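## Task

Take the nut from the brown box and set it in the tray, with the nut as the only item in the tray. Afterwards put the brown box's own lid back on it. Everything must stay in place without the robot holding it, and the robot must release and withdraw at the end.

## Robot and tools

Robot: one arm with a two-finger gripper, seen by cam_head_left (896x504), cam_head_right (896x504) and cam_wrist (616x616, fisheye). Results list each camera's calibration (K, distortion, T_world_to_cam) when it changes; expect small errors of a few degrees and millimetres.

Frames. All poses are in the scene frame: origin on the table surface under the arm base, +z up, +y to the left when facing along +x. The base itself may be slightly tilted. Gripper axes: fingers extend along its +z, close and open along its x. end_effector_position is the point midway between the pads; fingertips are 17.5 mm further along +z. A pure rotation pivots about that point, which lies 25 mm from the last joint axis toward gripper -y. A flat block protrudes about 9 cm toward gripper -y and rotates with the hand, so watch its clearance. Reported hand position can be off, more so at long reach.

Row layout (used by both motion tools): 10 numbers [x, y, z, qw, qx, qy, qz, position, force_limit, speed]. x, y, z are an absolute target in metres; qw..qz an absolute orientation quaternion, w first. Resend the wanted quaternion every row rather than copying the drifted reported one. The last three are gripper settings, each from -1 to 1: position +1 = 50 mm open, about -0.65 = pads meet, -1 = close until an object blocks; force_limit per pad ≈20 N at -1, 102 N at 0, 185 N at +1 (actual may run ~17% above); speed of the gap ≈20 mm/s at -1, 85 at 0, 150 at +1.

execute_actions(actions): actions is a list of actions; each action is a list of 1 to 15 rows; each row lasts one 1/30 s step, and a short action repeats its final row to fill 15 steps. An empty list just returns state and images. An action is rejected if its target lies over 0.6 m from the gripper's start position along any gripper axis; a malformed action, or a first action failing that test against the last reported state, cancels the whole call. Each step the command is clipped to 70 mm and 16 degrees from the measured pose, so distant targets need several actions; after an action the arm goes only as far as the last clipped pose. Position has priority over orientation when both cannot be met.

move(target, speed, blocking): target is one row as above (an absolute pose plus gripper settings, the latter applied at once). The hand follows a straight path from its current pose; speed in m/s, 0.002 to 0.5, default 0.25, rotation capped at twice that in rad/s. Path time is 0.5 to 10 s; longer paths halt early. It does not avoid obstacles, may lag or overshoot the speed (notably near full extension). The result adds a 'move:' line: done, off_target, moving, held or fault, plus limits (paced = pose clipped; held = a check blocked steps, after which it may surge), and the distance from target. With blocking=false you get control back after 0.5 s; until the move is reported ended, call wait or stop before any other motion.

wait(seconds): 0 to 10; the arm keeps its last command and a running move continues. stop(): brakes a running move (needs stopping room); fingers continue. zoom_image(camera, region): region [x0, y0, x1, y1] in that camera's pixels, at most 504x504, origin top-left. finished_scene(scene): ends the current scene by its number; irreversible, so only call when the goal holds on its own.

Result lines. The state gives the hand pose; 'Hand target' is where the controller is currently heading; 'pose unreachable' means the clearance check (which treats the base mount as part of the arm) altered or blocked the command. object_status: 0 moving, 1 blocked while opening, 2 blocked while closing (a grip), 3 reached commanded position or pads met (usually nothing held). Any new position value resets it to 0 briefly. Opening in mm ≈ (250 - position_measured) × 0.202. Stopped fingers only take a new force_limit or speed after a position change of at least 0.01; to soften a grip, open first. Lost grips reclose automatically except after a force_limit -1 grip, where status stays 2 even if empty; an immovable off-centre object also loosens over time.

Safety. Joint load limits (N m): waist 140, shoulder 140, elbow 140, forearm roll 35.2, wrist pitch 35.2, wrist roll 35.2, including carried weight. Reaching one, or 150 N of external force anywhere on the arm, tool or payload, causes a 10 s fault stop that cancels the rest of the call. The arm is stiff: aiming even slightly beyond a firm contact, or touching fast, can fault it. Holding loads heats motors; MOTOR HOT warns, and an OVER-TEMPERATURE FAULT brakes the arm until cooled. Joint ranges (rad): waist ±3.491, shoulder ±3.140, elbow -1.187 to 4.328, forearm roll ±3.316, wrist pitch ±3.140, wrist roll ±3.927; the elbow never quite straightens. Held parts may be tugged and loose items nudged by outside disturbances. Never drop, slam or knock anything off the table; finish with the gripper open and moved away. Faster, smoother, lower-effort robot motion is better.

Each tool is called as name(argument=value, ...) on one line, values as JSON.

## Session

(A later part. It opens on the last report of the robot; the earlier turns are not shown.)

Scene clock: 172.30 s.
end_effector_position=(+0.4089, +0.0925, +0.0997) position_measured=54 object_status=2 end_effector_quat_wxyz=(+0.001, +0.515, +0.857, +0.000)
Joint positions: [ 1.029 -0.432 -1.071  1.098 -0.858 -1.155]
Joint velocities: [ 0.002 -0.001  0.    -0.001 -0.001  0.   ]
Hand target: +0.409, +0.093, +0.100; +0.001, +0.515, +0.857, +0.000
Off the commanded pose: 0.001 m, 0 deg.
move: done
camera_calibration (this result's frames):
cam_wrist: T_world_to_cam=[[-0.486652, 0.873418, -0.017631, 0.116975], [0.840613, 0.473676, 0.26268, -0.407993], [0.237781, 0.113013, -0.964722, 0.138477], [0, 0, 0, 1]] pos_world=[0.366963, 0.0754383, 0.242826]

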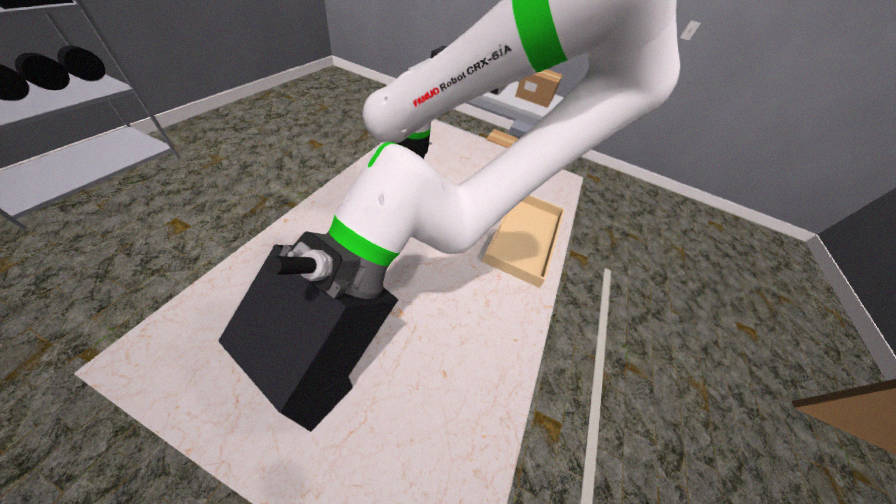

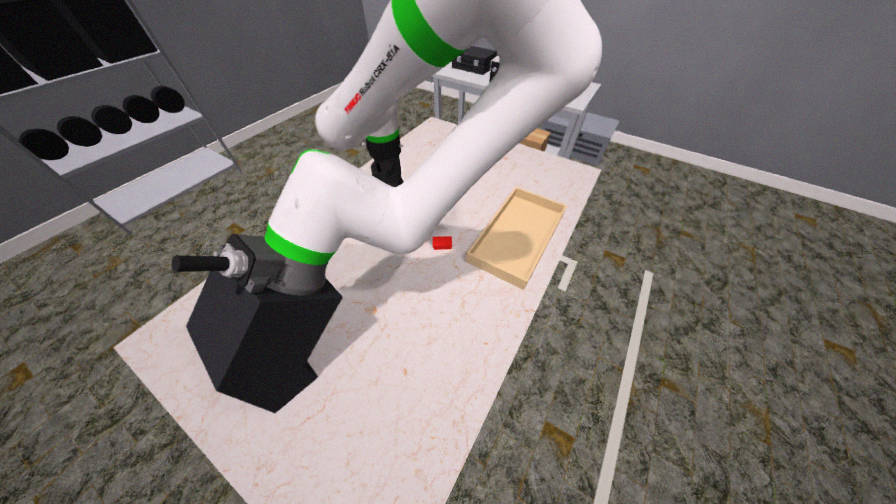

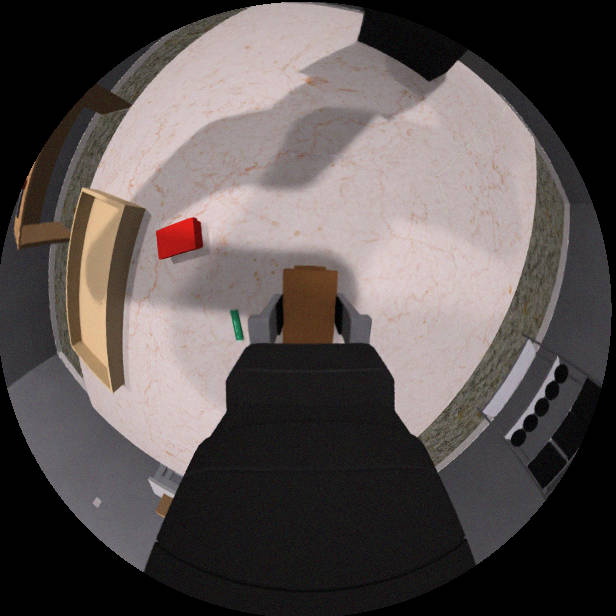

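move(target=[0.58, 0.20, 0.10, 0.0, 0.515, 0.857, 0.0, -1.0, -0.5, -0.5], speed=0.15)

move(target=[0.58, 0.20, 0.021, 0.0, 0.515, 0.857, 0.0, -1.0, -0.5, -0.5], speed=0.06)

Scene clock: 181.63 s.
end_effector_position=(+0.5799, +0.2005, +0.1001) position_measured=54 object_status=2 end_effector_quat_wxyz=(+0.000, +0.515, +0.857, +0.000)
Joint positions: [ 0.999 -0.047 -0.503  0.975 -0.929 -0.937]
Joint velocities: [ 0.001  0.001  0.001 -0.    -0.     0.   ]
Hand target: +0.580, +0.201, +0.100; +0.000, +0.515, +0.857, +0.000
Off the commanded pose: 0.001 m, 0 deg.
move: done
camera_calibration (this result's frames):
cam_wrist: T_world_to_cam=[[-0.486172, 0.873704, -0.0166753, 0.105487], [0.841098, 0.473034, 0.262286, -0.603101], [0.237048, 0.11349, -0.964846, 0.0862616], [0, 0, 0, 1]] pos_world=[0.538104, 0.183333, 0.243173]

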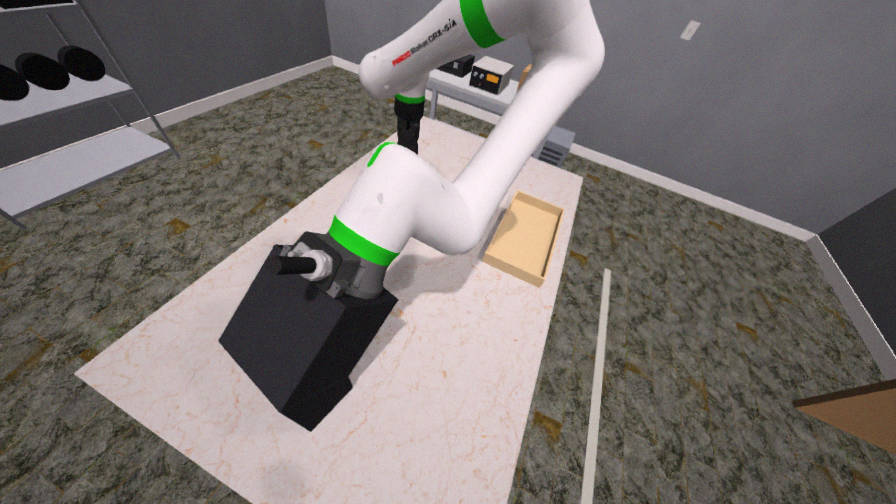

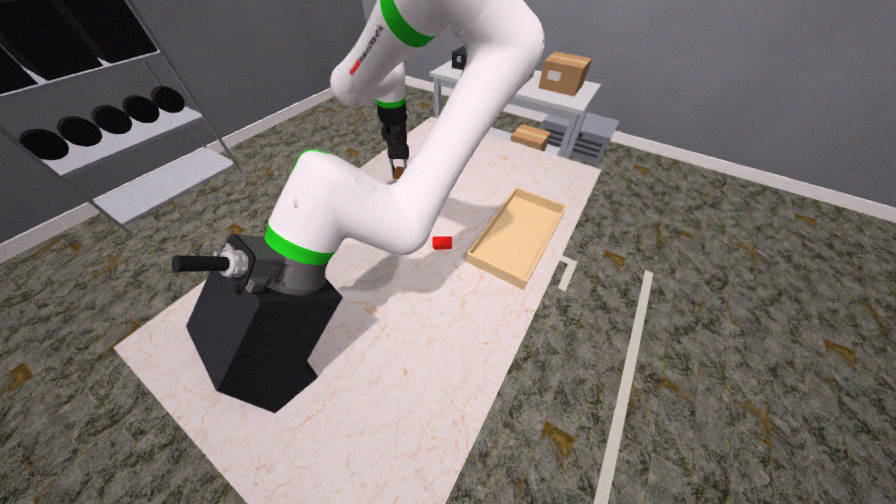

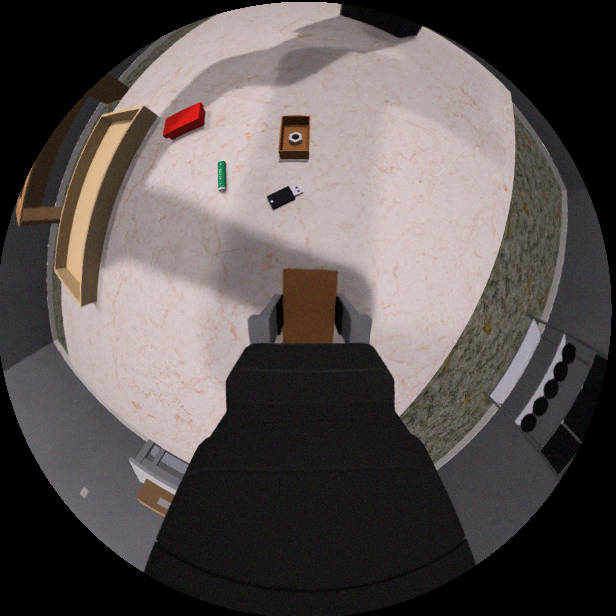

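Scene clock: 183.27 s.
end_effector_position=(+0.5797, +0.2001, +0.0211) position_measured=54 object_status=2 end_effector_quat_wxyz=(-0.000, +0.515, +0.857, -0.000)
Joint positions: [ 0.852  0.081 -0.512  1.096 -0.749 -1.007]
Joint velocities: [ 0.001 -0.     0.001  0.     0.     0.   ]
Hand target: +0.580, +0.200, +0.021; -0.000, +0.515, +0.857, -0.000
Off the commanded pose: 0.000 m, 0 deg.
move: done
camera_calibration (this result's frames):
cam_wrist: T_world_to_cam=[[-0.486071, 0.873771, -0.0161234, 0.104374], [0.84136, 0.472871, 0.261739, -0.582173], [0.236324, 0.113658, -0.965004, 0.0105426], [0, 0, 0, 1]] pos_world=[0.538059, 0.182895, 0.164234]

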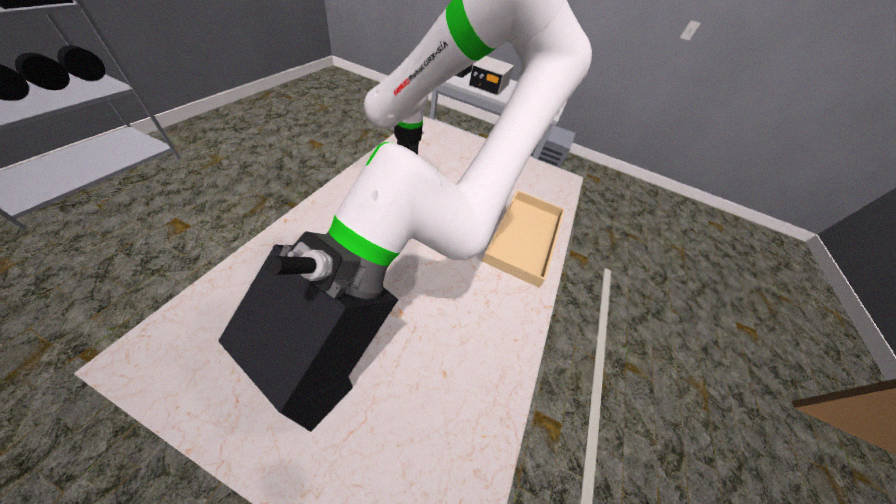

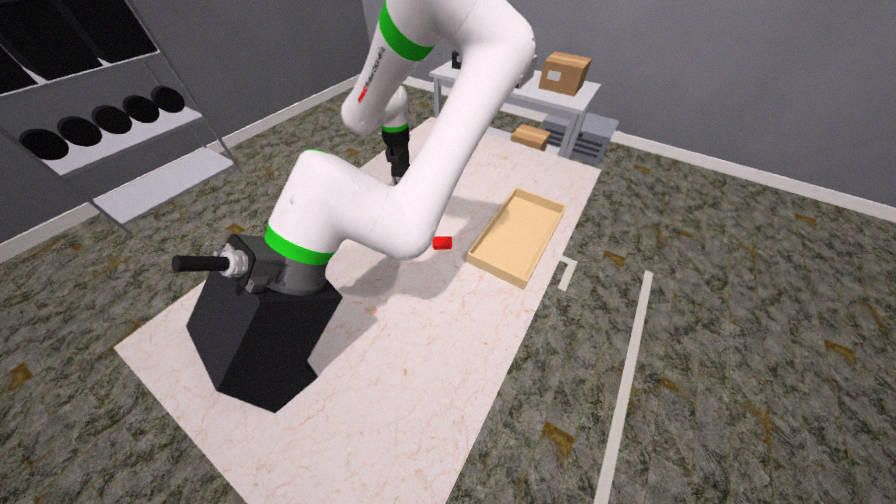

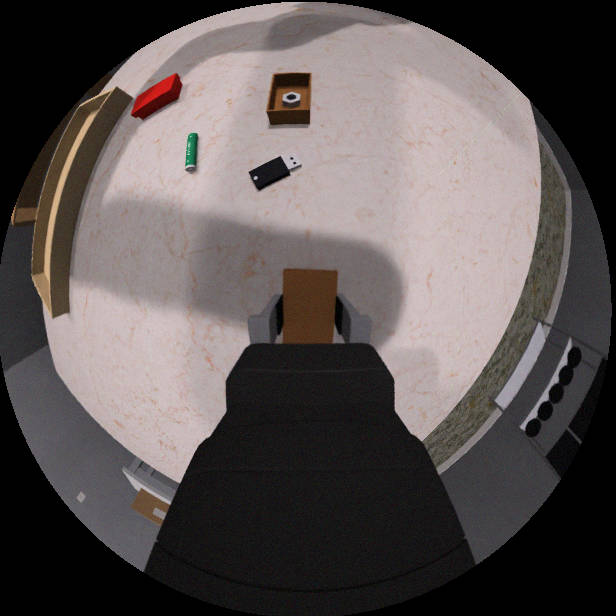

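Release the lid and rise.

execute_actions(actions=[[[0.5797, 0.2001, 0.021, 0.0, 0.515, 0.857, 0.0, 1.0, 0.0, 0.0]], [[0.5797, 0.2001, 0.021, 0.0, 0.515, 0.857, 0.0, 1.0, 0.0, 0.0]]])

move(target=[0.5797, 0.2001, 0.12, 0.0, 0.515, 0.857, 0.0, 1.0, 0.0, 0.0], speed=0.12)

Scene clock: 189.00 s.
end_effector_position=(+0.5797, +0.2001, +0.0210) position_measured=3 object_status=3 end_effector_quat_wxyz=(-0.000, +0.515, +0.857, -0.000)
Joint positions: [ 0.852  0.081 -0.513  1.097 -0.749 -1.008]
Joint velocities: [ 0.001  0.     0.    -0.    -0.001  0.001]
Hand target: +0.580, +0.200, +0.021; -0.000, +0.515, +0.857, -0.000
Off the commanded pose: 0.000 m, 0 deg.
camera_calibration (this result's frames):
cam_wrist: T_world_to_cam=[[-0.486207, 0.873687, -0.0165825, 0.10445], [0.84115, 0.473074, 0.262046, -0.58204], [0.23679, 0.11346, -0.964913, 0.0102311], [0, 0, 0, 1]] pos_world=[0.537944, 0.182931, 0.164125]

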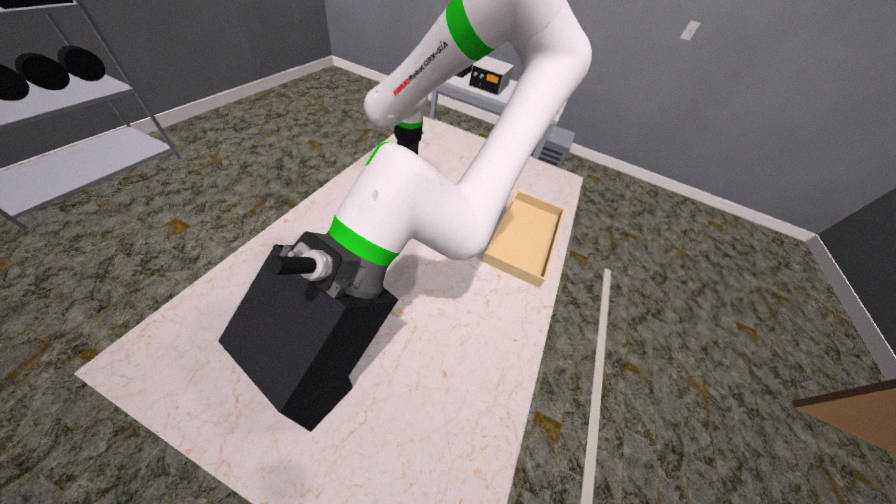

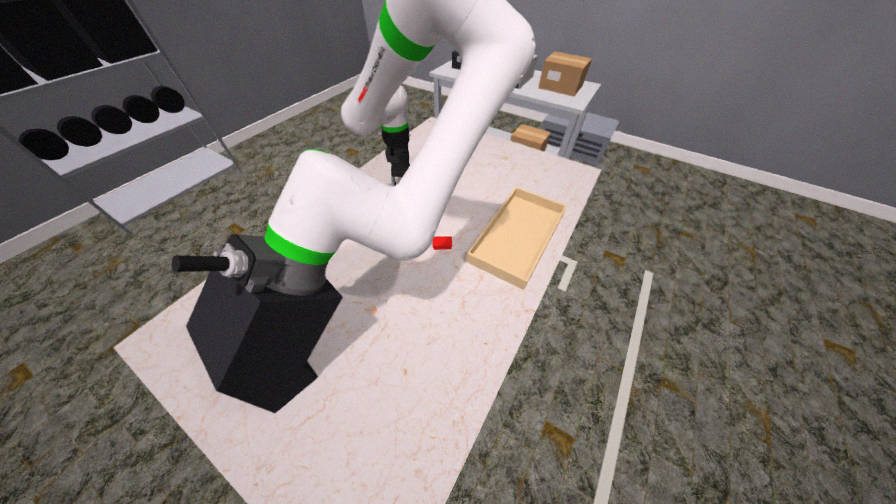

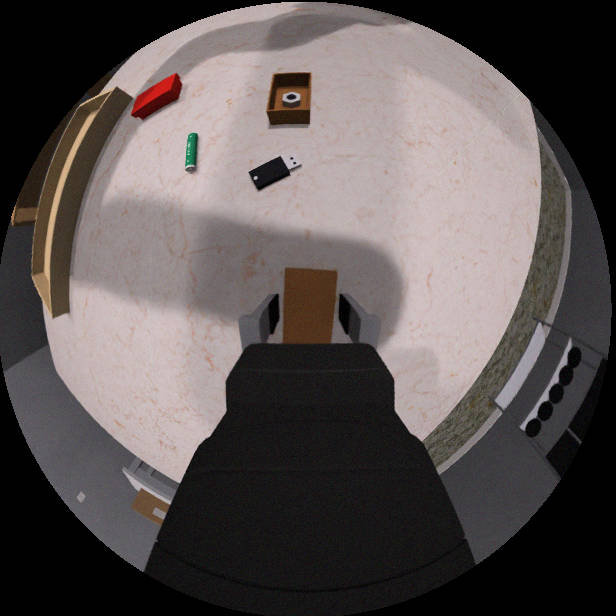

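Scene clock: 190.17 s.
end_effector_position=(+0.5800, +0.2000, +0.1199) position_measured=3 object_status=3 end_effector_quat_wxyz=(+0.000, +0.515, +0.857, -0.000)
Joint positions: [ 1.037 -0.076 -0.497  0.953 -0.977 -0.925]
Joint velocities: [ 0.001 -0.001 -0.    -0.001 -0.001 -0.   ]
Hand target: +0.580, +0.200, +0.120; +0.000, +0.515, +0.857, +0.000
Off the commanded pose: 0.000 m, 0 deg.
move: done
camera_calibration (this result's frames):
cam_wrist: T_world_to_cam=[[-0.486436, 0.873548, -0.0171659, 0.106554], [0.840876, 0.473398, 0.262339, -0.608038], [0.237292, 0.113177, -0.964823, 0.105332], [0, 0, 0, 1]] pos_world=[0.538122, 0.182843, 0.262968]

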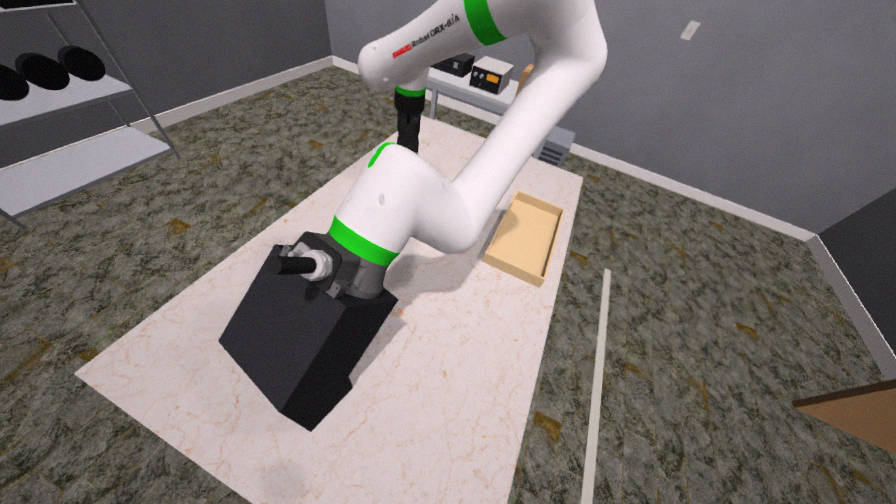

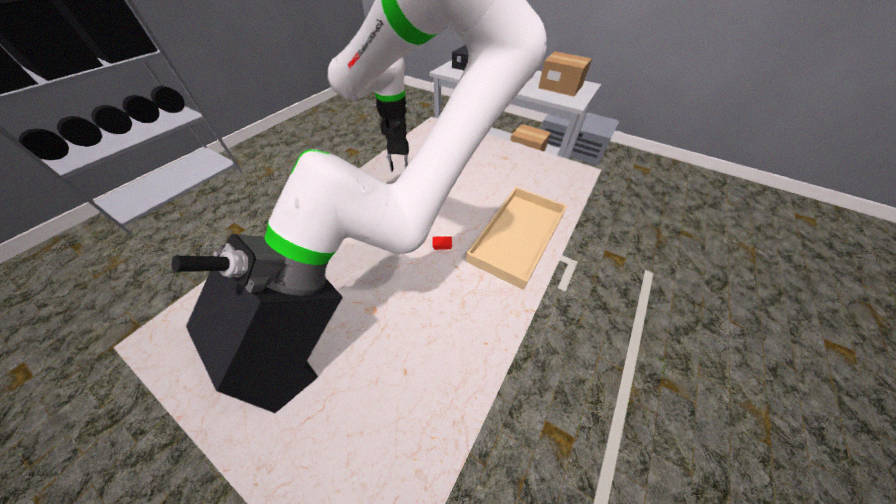

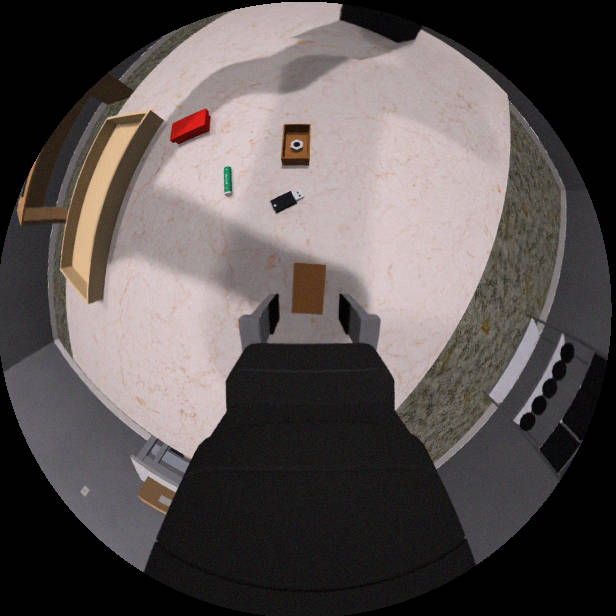

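move(target=[0.4084, 0.0928, 0.12, 0.0, 0.515, 0.857, 0.0, 1.0, 0.0, 0.0], speed=0.15)

Scene clock: 194.23 s.
end_effector_position=(+0.4086, +0.0923, +0.1199) position_measured=3 object_status=3 end_effector_quat_wxyz=(-0.000, +0.515, +0.857, -0.000)
Joint positions: [ 1.119 -0.484 -1.059  1.03  -0.953 -1.13 ]
Joint velocities: [ 0.001 -0.002 -0.     0.    -0.001  0.   ]
Hand target: +0.409, +0.092, +0.120; -0.000, +0.515, +0.857, -0.000
Off the commanded pose: 0.001 m, 0 deg.
move: done
camera_calibration (this result's frames):
cam_wrist: T_world_to_cam=[[-0.486281, 0.873644, -0.0166349, 0.117132], [0.841135, 0.473172, 0.261917, -0.412994], [0.236693, 0.113373, -0.964947, 0.158479], [0, 0, 0, 1]] pos_world=[0.366832, 0.0751188, 0.263043]

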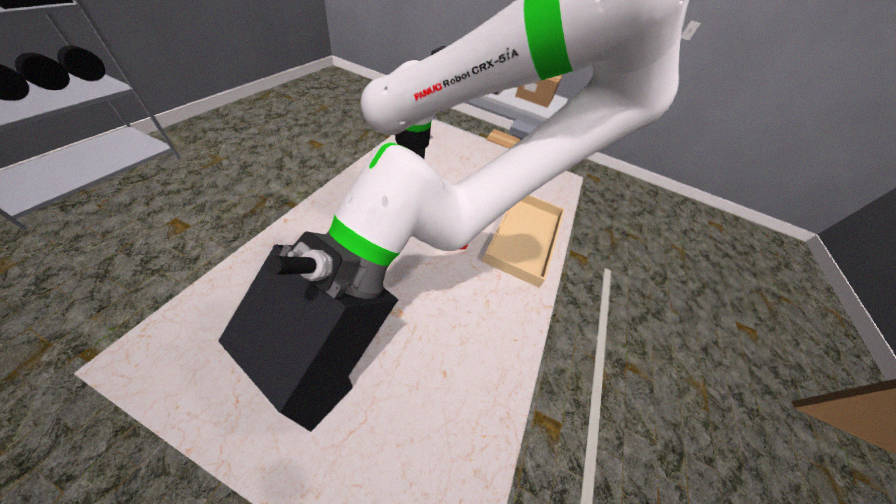

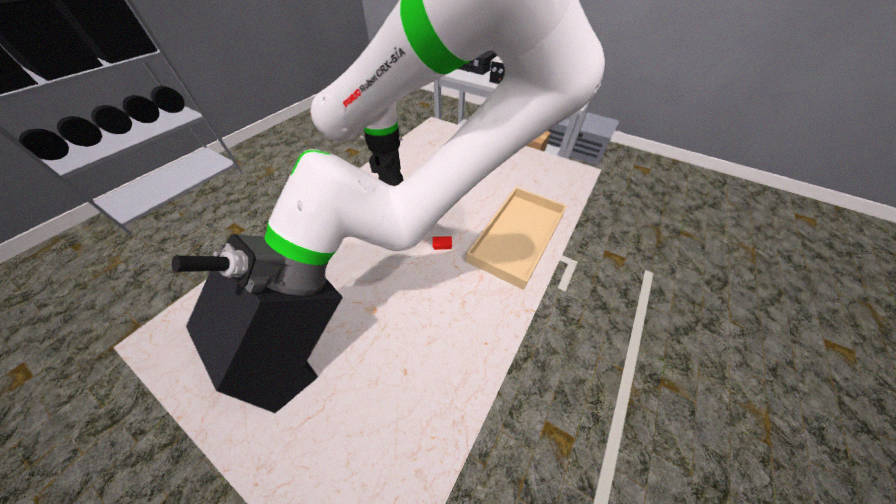

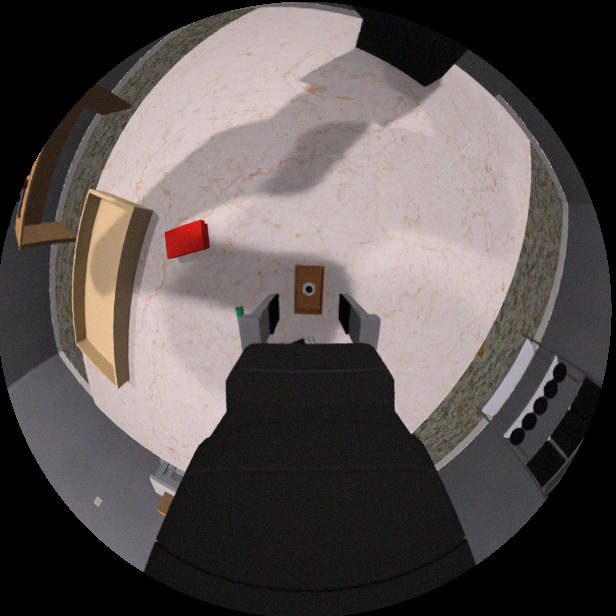

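zoom_image(camera="cam_wrist", region=[250, 250, 370, 340])

Region (250, 250, 370, 340) of cam_wrist's 616x616 image, scaled by 4.200, with more detail than that image has; it fills the top 378 rows of this view, and the rest is white.

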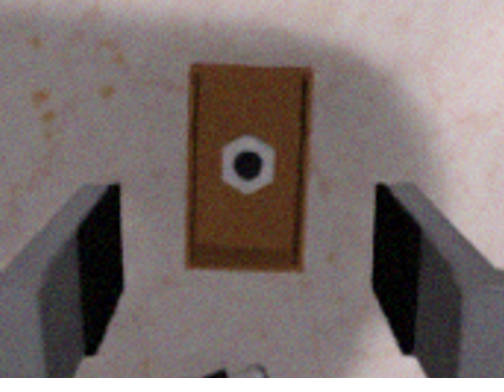

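move(target=[0.4070, 0.0914, 0.08, 0.0, 0.970, 0.242, 0.0, 0.2, 0.0, 0.0], speed=0.12)

Scene clock: 222.63 s.
end_effector_position=(+0.4067, +0.0916, +0.0801) position_measured=123 object_status=3 end_effector_quat_wxyz=(-0.000, +0.970, +0.242, -0.000)
Joint positions: [ 0.873 -0.472 -1.14   1.165 -0.732 -2.688]
Joint velocities: [ 0.     0.    -0.     0.001  0.001 -0.   ]
Hand target: +0.407, +0.092, +0.080; -0.000, +0.970, +0.242, -0.000
Off the commanded pose: 0.000 m, 0 deg.
move: done
camera_calibration (this result's frames):
cam_wrist: T_world_to_cam=[[0.873616, 0.486321, -0.0169342, -0.401394], [0.473342, -0.841197, 0.261411, -0.13067], [0.112885, -0.236388, -0.965079, 0.202974], [0, 0, 0, 1]] pos_world=[0.389603, 0.133269, 0.223247]

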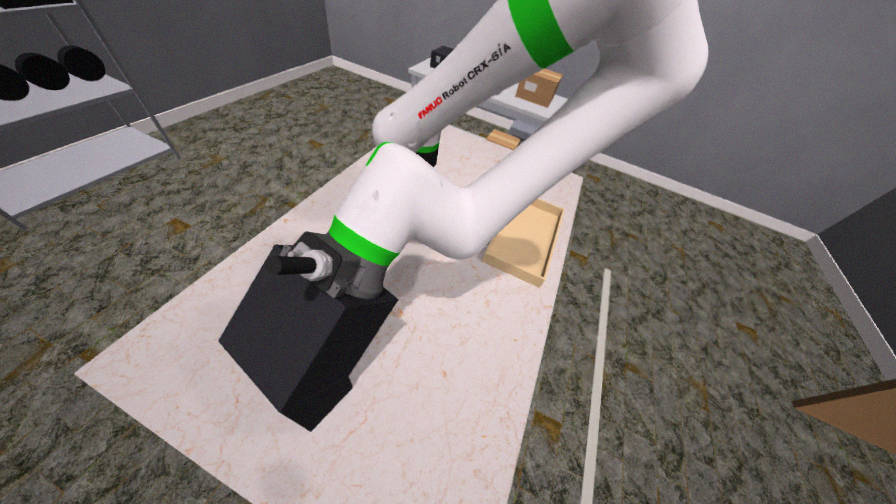

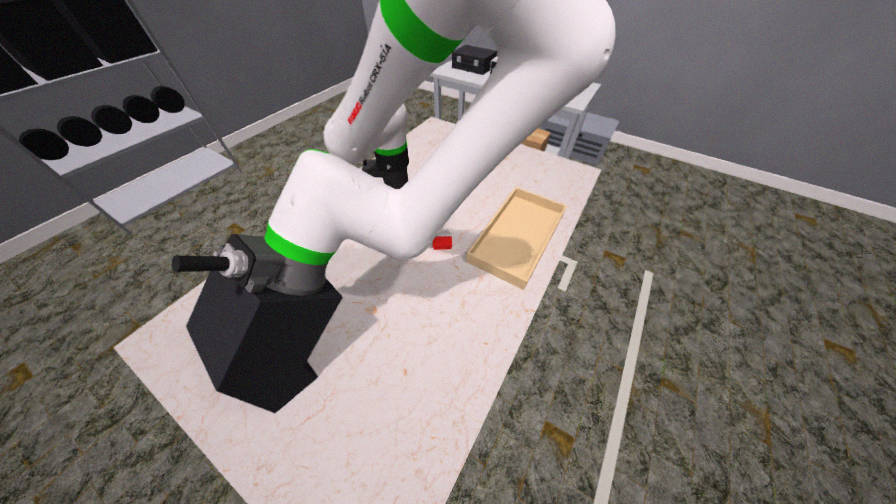

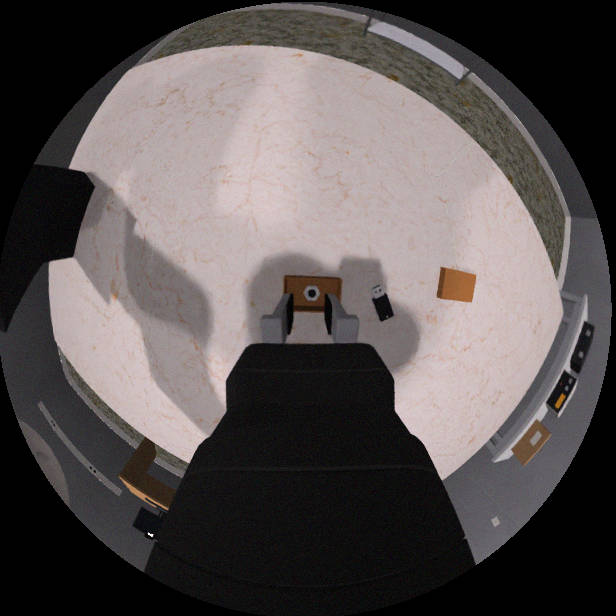

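zoom_image(camera="cam_wrist", region=[250, 255, 370, 345])

Region (250, 255, 370, 345) of cam_wrist's 616x616 image, scaled by 4.200, with more detail than that image has; it fills the top 378 rows of this view, and the rest is white.

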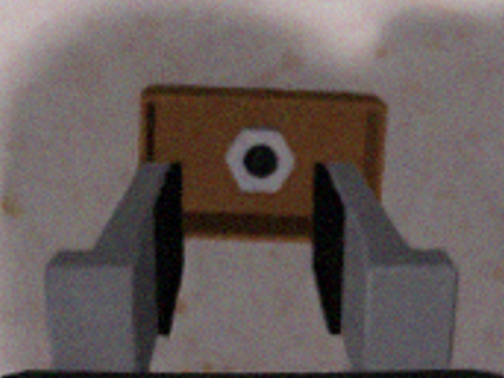

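move(target=[0.4080, 0.0945, 0.042, 0.0, 0.970, 0.242, 0.0, 0.2, 0.0, 0.0], speed=0.04)

Scene clock: 249.57 s.
end_effector_position=(+0.4079, +0.0947, +0.0422) position_measured=123 object_status=3 end_effector_quat_wxyz=(-0.000, +0.970, +0.242, -0.000)
Joint positions: [ 0.659 -0.344 -1.142  1.419 -0.544 -2.825]
Joint velocities: [-0.003  0.    -0.003  0.005  0.002 -0.003]
Hand target: +0.408, +0.095, +0.042; -0.000, +0.970, +0.242, -0.000
Off the commanded pose: 0.000 m, 0 deg.
move: done
camera_calibration (this result's frames):
cam_wrist: T_world_to_cam=[[0.873737, 0.486111, -0.0167224, -0.404707], [0.473085, -0.841331, 0.261445, -0.118602], [0.113022, -0.236345, -0.965074, 0.166966], [0, 0, 0, 1]] pos_world=[0.390846, 0.13641, 0.185374]

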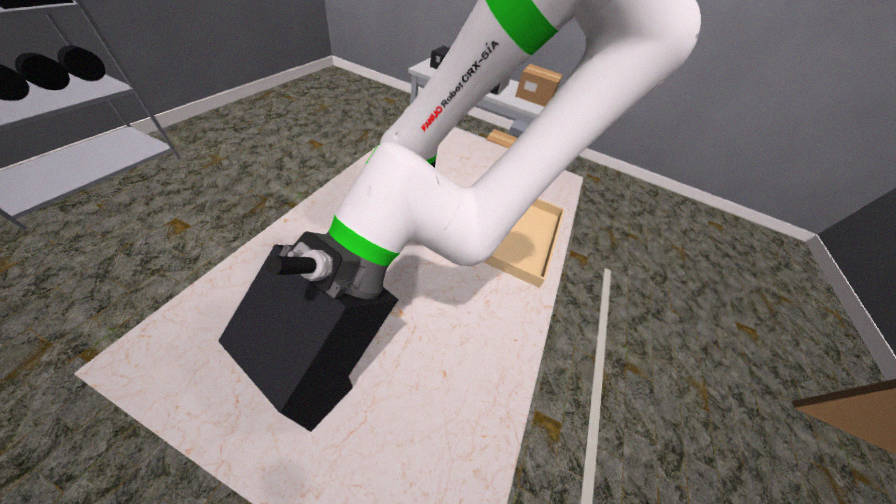

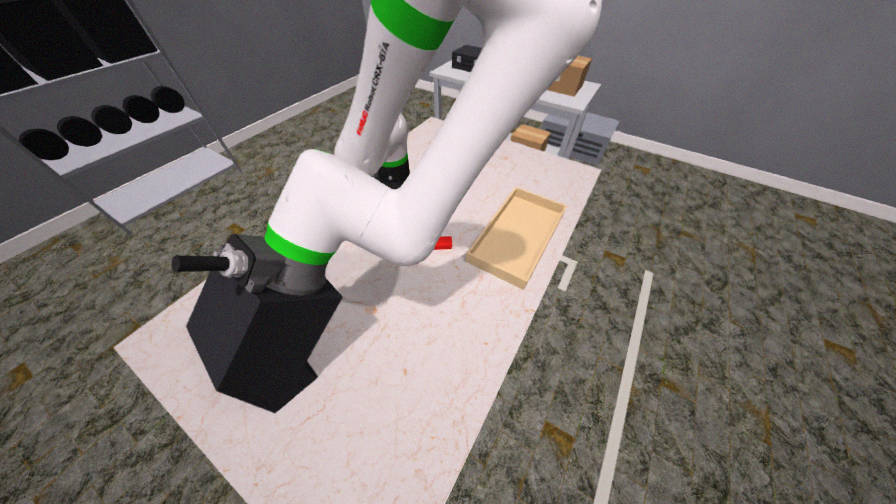

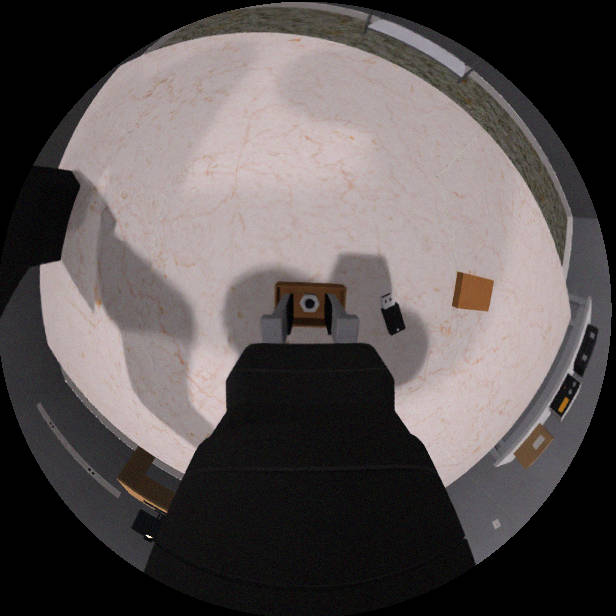

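zoom_image(camera="cam_wrist", region=[250, 265, 370, 355])

Region (250, 265, 370, 355) of cam_wrist's 616x616 image, scaled by 4.200, with more detail than that image has; it fills the top 378 rows of this view, and the rest is white.

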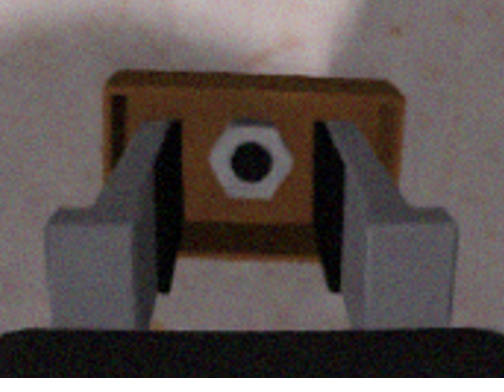

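move(target=[0.4080, 0.0945, 0.025, 0.0, 0.970, 0.242, 0.0, 0.2, 0.0, 0.0], speed=0.02)

Scene clock: 253.83 s.
end_effector_position=(+0.4081, +0.0947, +0.0251) position_measured=123 object_status=3 end_effector_quat_wxyz=(-0.000, +0.970, +0.242, -0.000)
Joint positions: [ 0.546 -0.29  -1.138  1.583 -0.463 -2.916]
Joint velocities: [-0.007 -0.     0.     0.013  0.006 -0.009]
Hand target: +0.408, +0.095, +0.025; -0.000, +0.970, +0.242, -0.000
Off the commanded pose: 0.000 m, 0 deg.
move: done
camera_calibration (this result's frames):
cam_wrist: T_world_to_cam=[[0.873672, 0.486234, -0.0165629, -0.405114], [0.473126, -0.841202, 0.261784, -0.114313], [0.113356, -0.23655, -0.964984, 0.150328], [0, 0, 0, 1]] pos_world=[0.39098, 0.13638, 0.168279]

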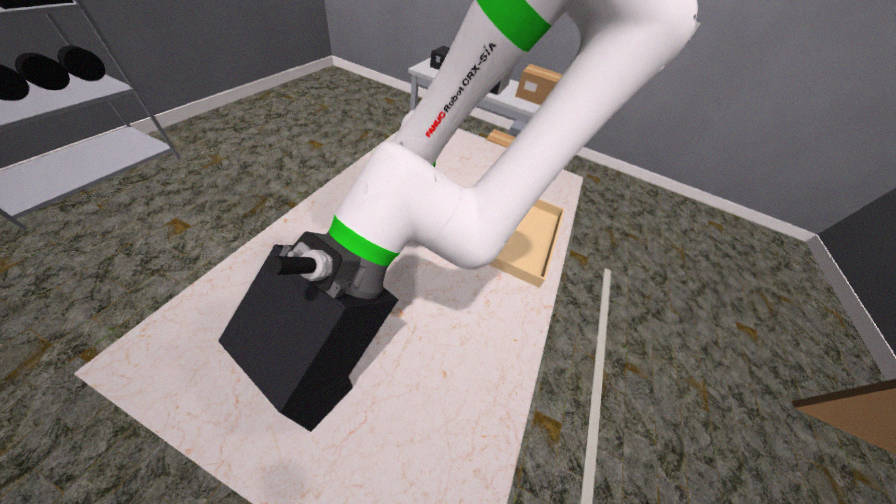

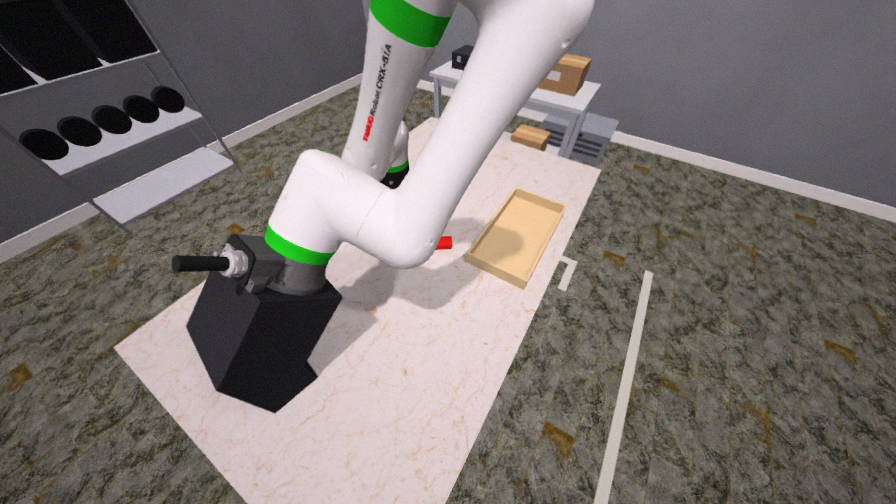

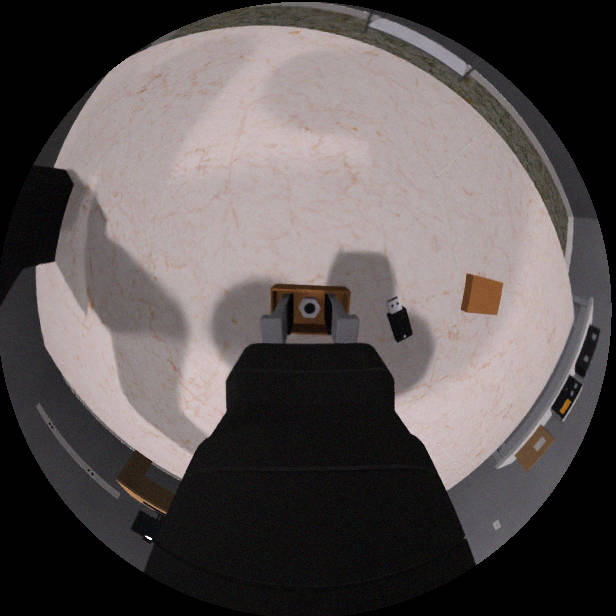

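execute_actions(actions=[[[0.4080, 0.0945, 0.0245, 0.0, 0.970, 0.242, 0.0, 0.2, 0.0, 0.0], [0.4080, 0.0945, 0.024, 0.0, 0.970, 0.242, 0.0, 0.2, 0.0, 0.0], [0.4080, 0.0945, 0.0235, 0.0, 0.970, 0.242, 0.0, 0.2, 0.0, 0.0], [0.4080, 0.0945, 0.023, 0.0, 0.970, 0.242, 0.0, 0.2, 0.0, 0.0], [0.4080, 0.0945, 0.0225, 0.0, 0.970, 0.242, 0.0, 0.2, 0.0, 0.0], [0.4080, 0.0945, 0.022, 0.0, 0.970, 0.242, 0.0, 0.2, 0.0, 0.0]], [[0.4080, 0.0945, 0.022, 0.0, 0.970, 0.242, 0.0, -1.0, -0.4, -0.6]], [[0.4080, 0.0945, 0.022, 0.0, 0.970, 0.242, 0.0, -1.0, -0.4, -0.6]]])

Scene clock: 262.97 s.
end_effector_position=(+0.4080, +0.0945, +0.0220) position_measured=191 object_status=2 end_effector_quat_wxyz=(-0.000, +0.970, +0.242, +0.000)
Joint positions: [ 0.523 -0.28  -1.137  1.618 -0.449 -2.936]
Joint velocities: [-0.001 -0.001 -0.     0.    -0.    -0.   ]
Hand target: +0.408, +0.095, +0.022; -0.000, +0.970, +0.242, -0.000
Off the commanded pose: 0.000 m, 0 deg.
camera_calibration (this result's frames):
cam_wrist: T_world_to_cam=[[0.873492, 0.486557, -0.016582, -0.404927], [0.47341, -0.84096, 0.262047, -0.113706], [0.113556, -0.236746, -0.964913, 0.147209], [0, 0, 0, 1]] pos_world=[0.390814, 0.136248, 0.165126]

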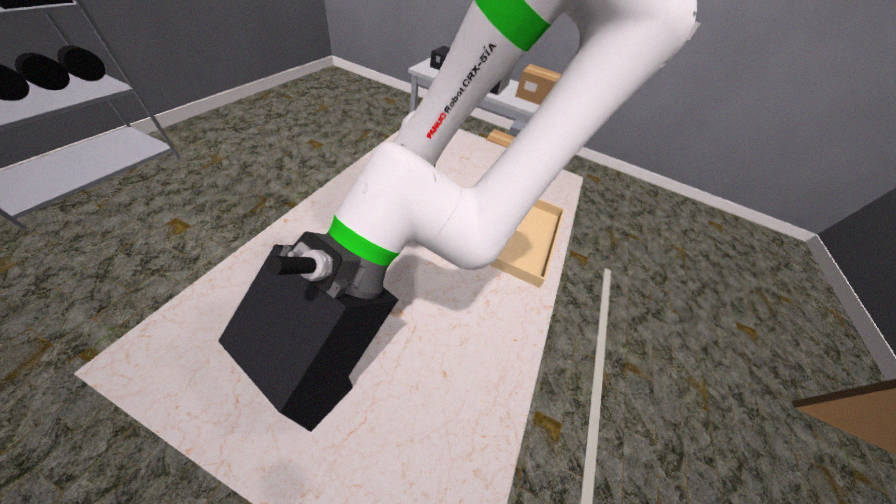

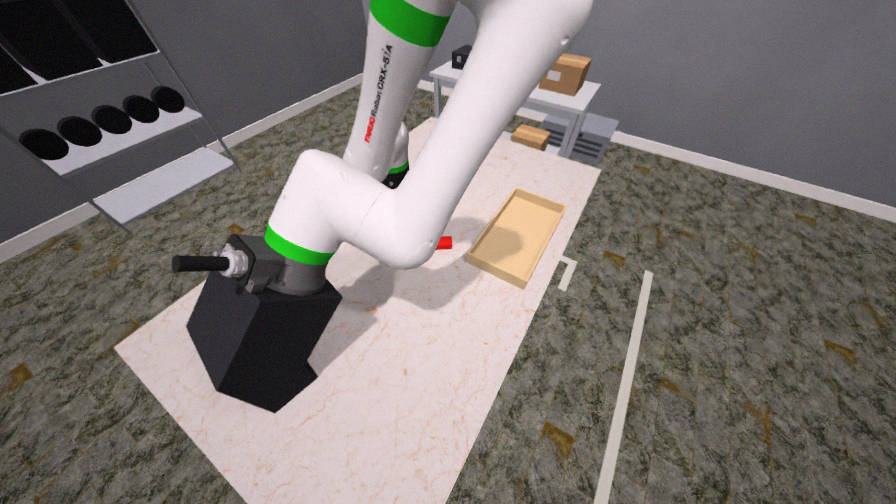

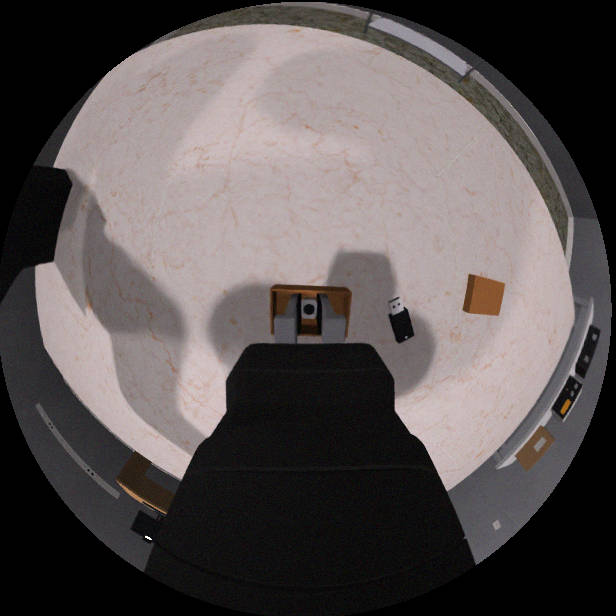

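move(target=[0.4080, 0.0945, 0.11, 0.0, 0.970, 0.242, 0.0, -1.0, -0.4, -0.6], speed=0.06)

Scene clock: 266.73 s.
end_effector_position=(+0.4086, +0.0941, +0.1096) position_measured=191 object_status=2 end_effector_quat_wxyz=(+0.001, +0.970, +0.242, +0.001)
Joint positions: [ 1.031 -0.553 -1.12   1.046 -0.894 -2.645]
Joint velocities: [ 0.002 -0.001  0.    -0.    -0.001 -0.002]
Hand target: +0.409, +0.094, +0.110; +0.001, +0.970, +0.242, +0.001
Off the commanded pose: 0.001 m, 0 deg.
move: done
camera_calibration (this result's frames):
cam_wrist: T_world_to_cam=[[0.873111, 0.487267, -0.015714, -0.403839], [0.473714, -0.840328, 0.263522, -0.137636], [0.115201, -0.237528, -0.964525, 0.230972], [0, 0, 0, 1]] pos_world=[0.391188, 0.135981, 0.252703]

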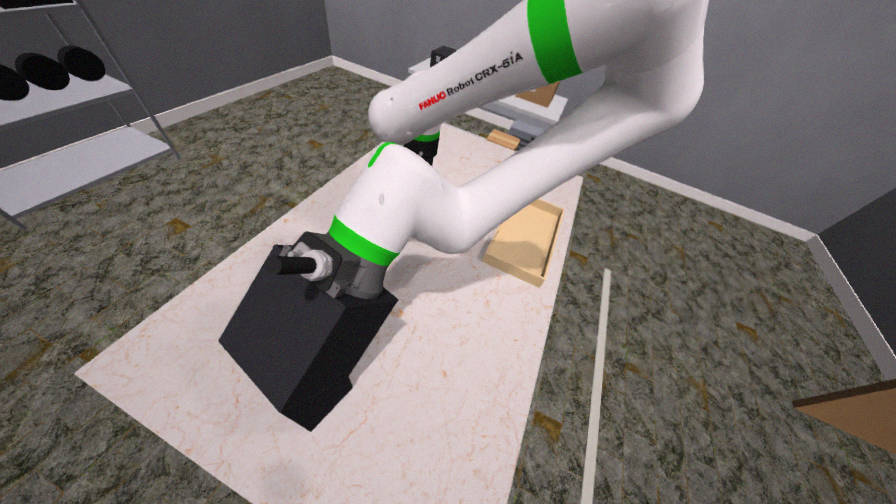

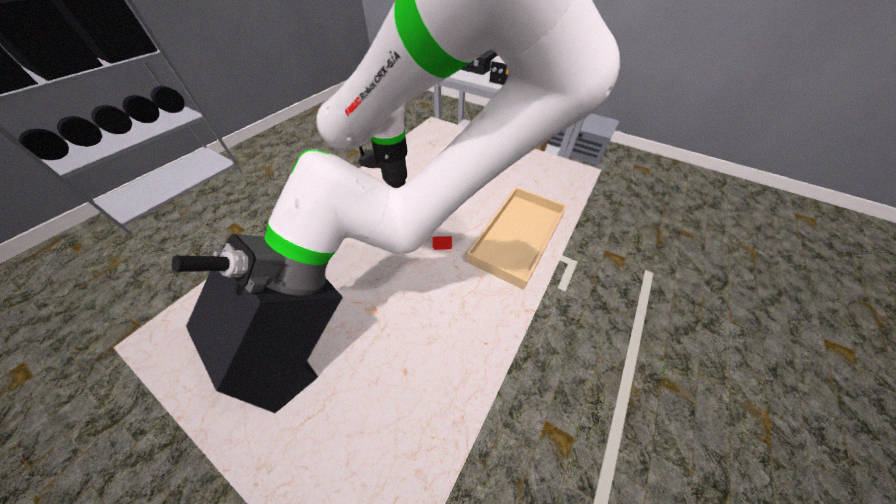

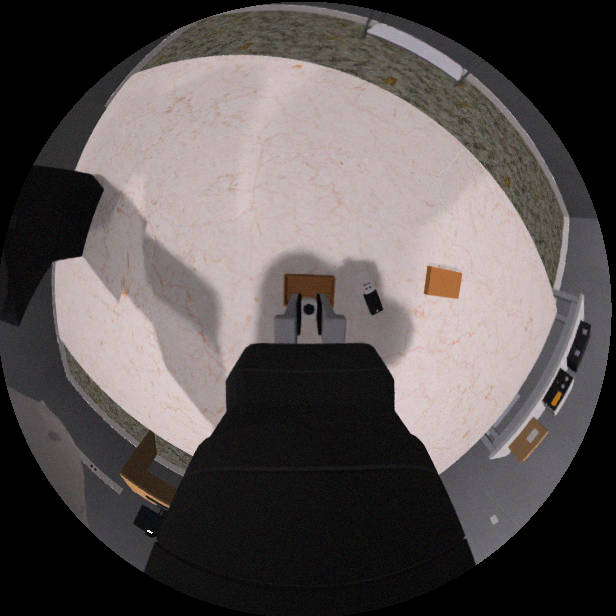

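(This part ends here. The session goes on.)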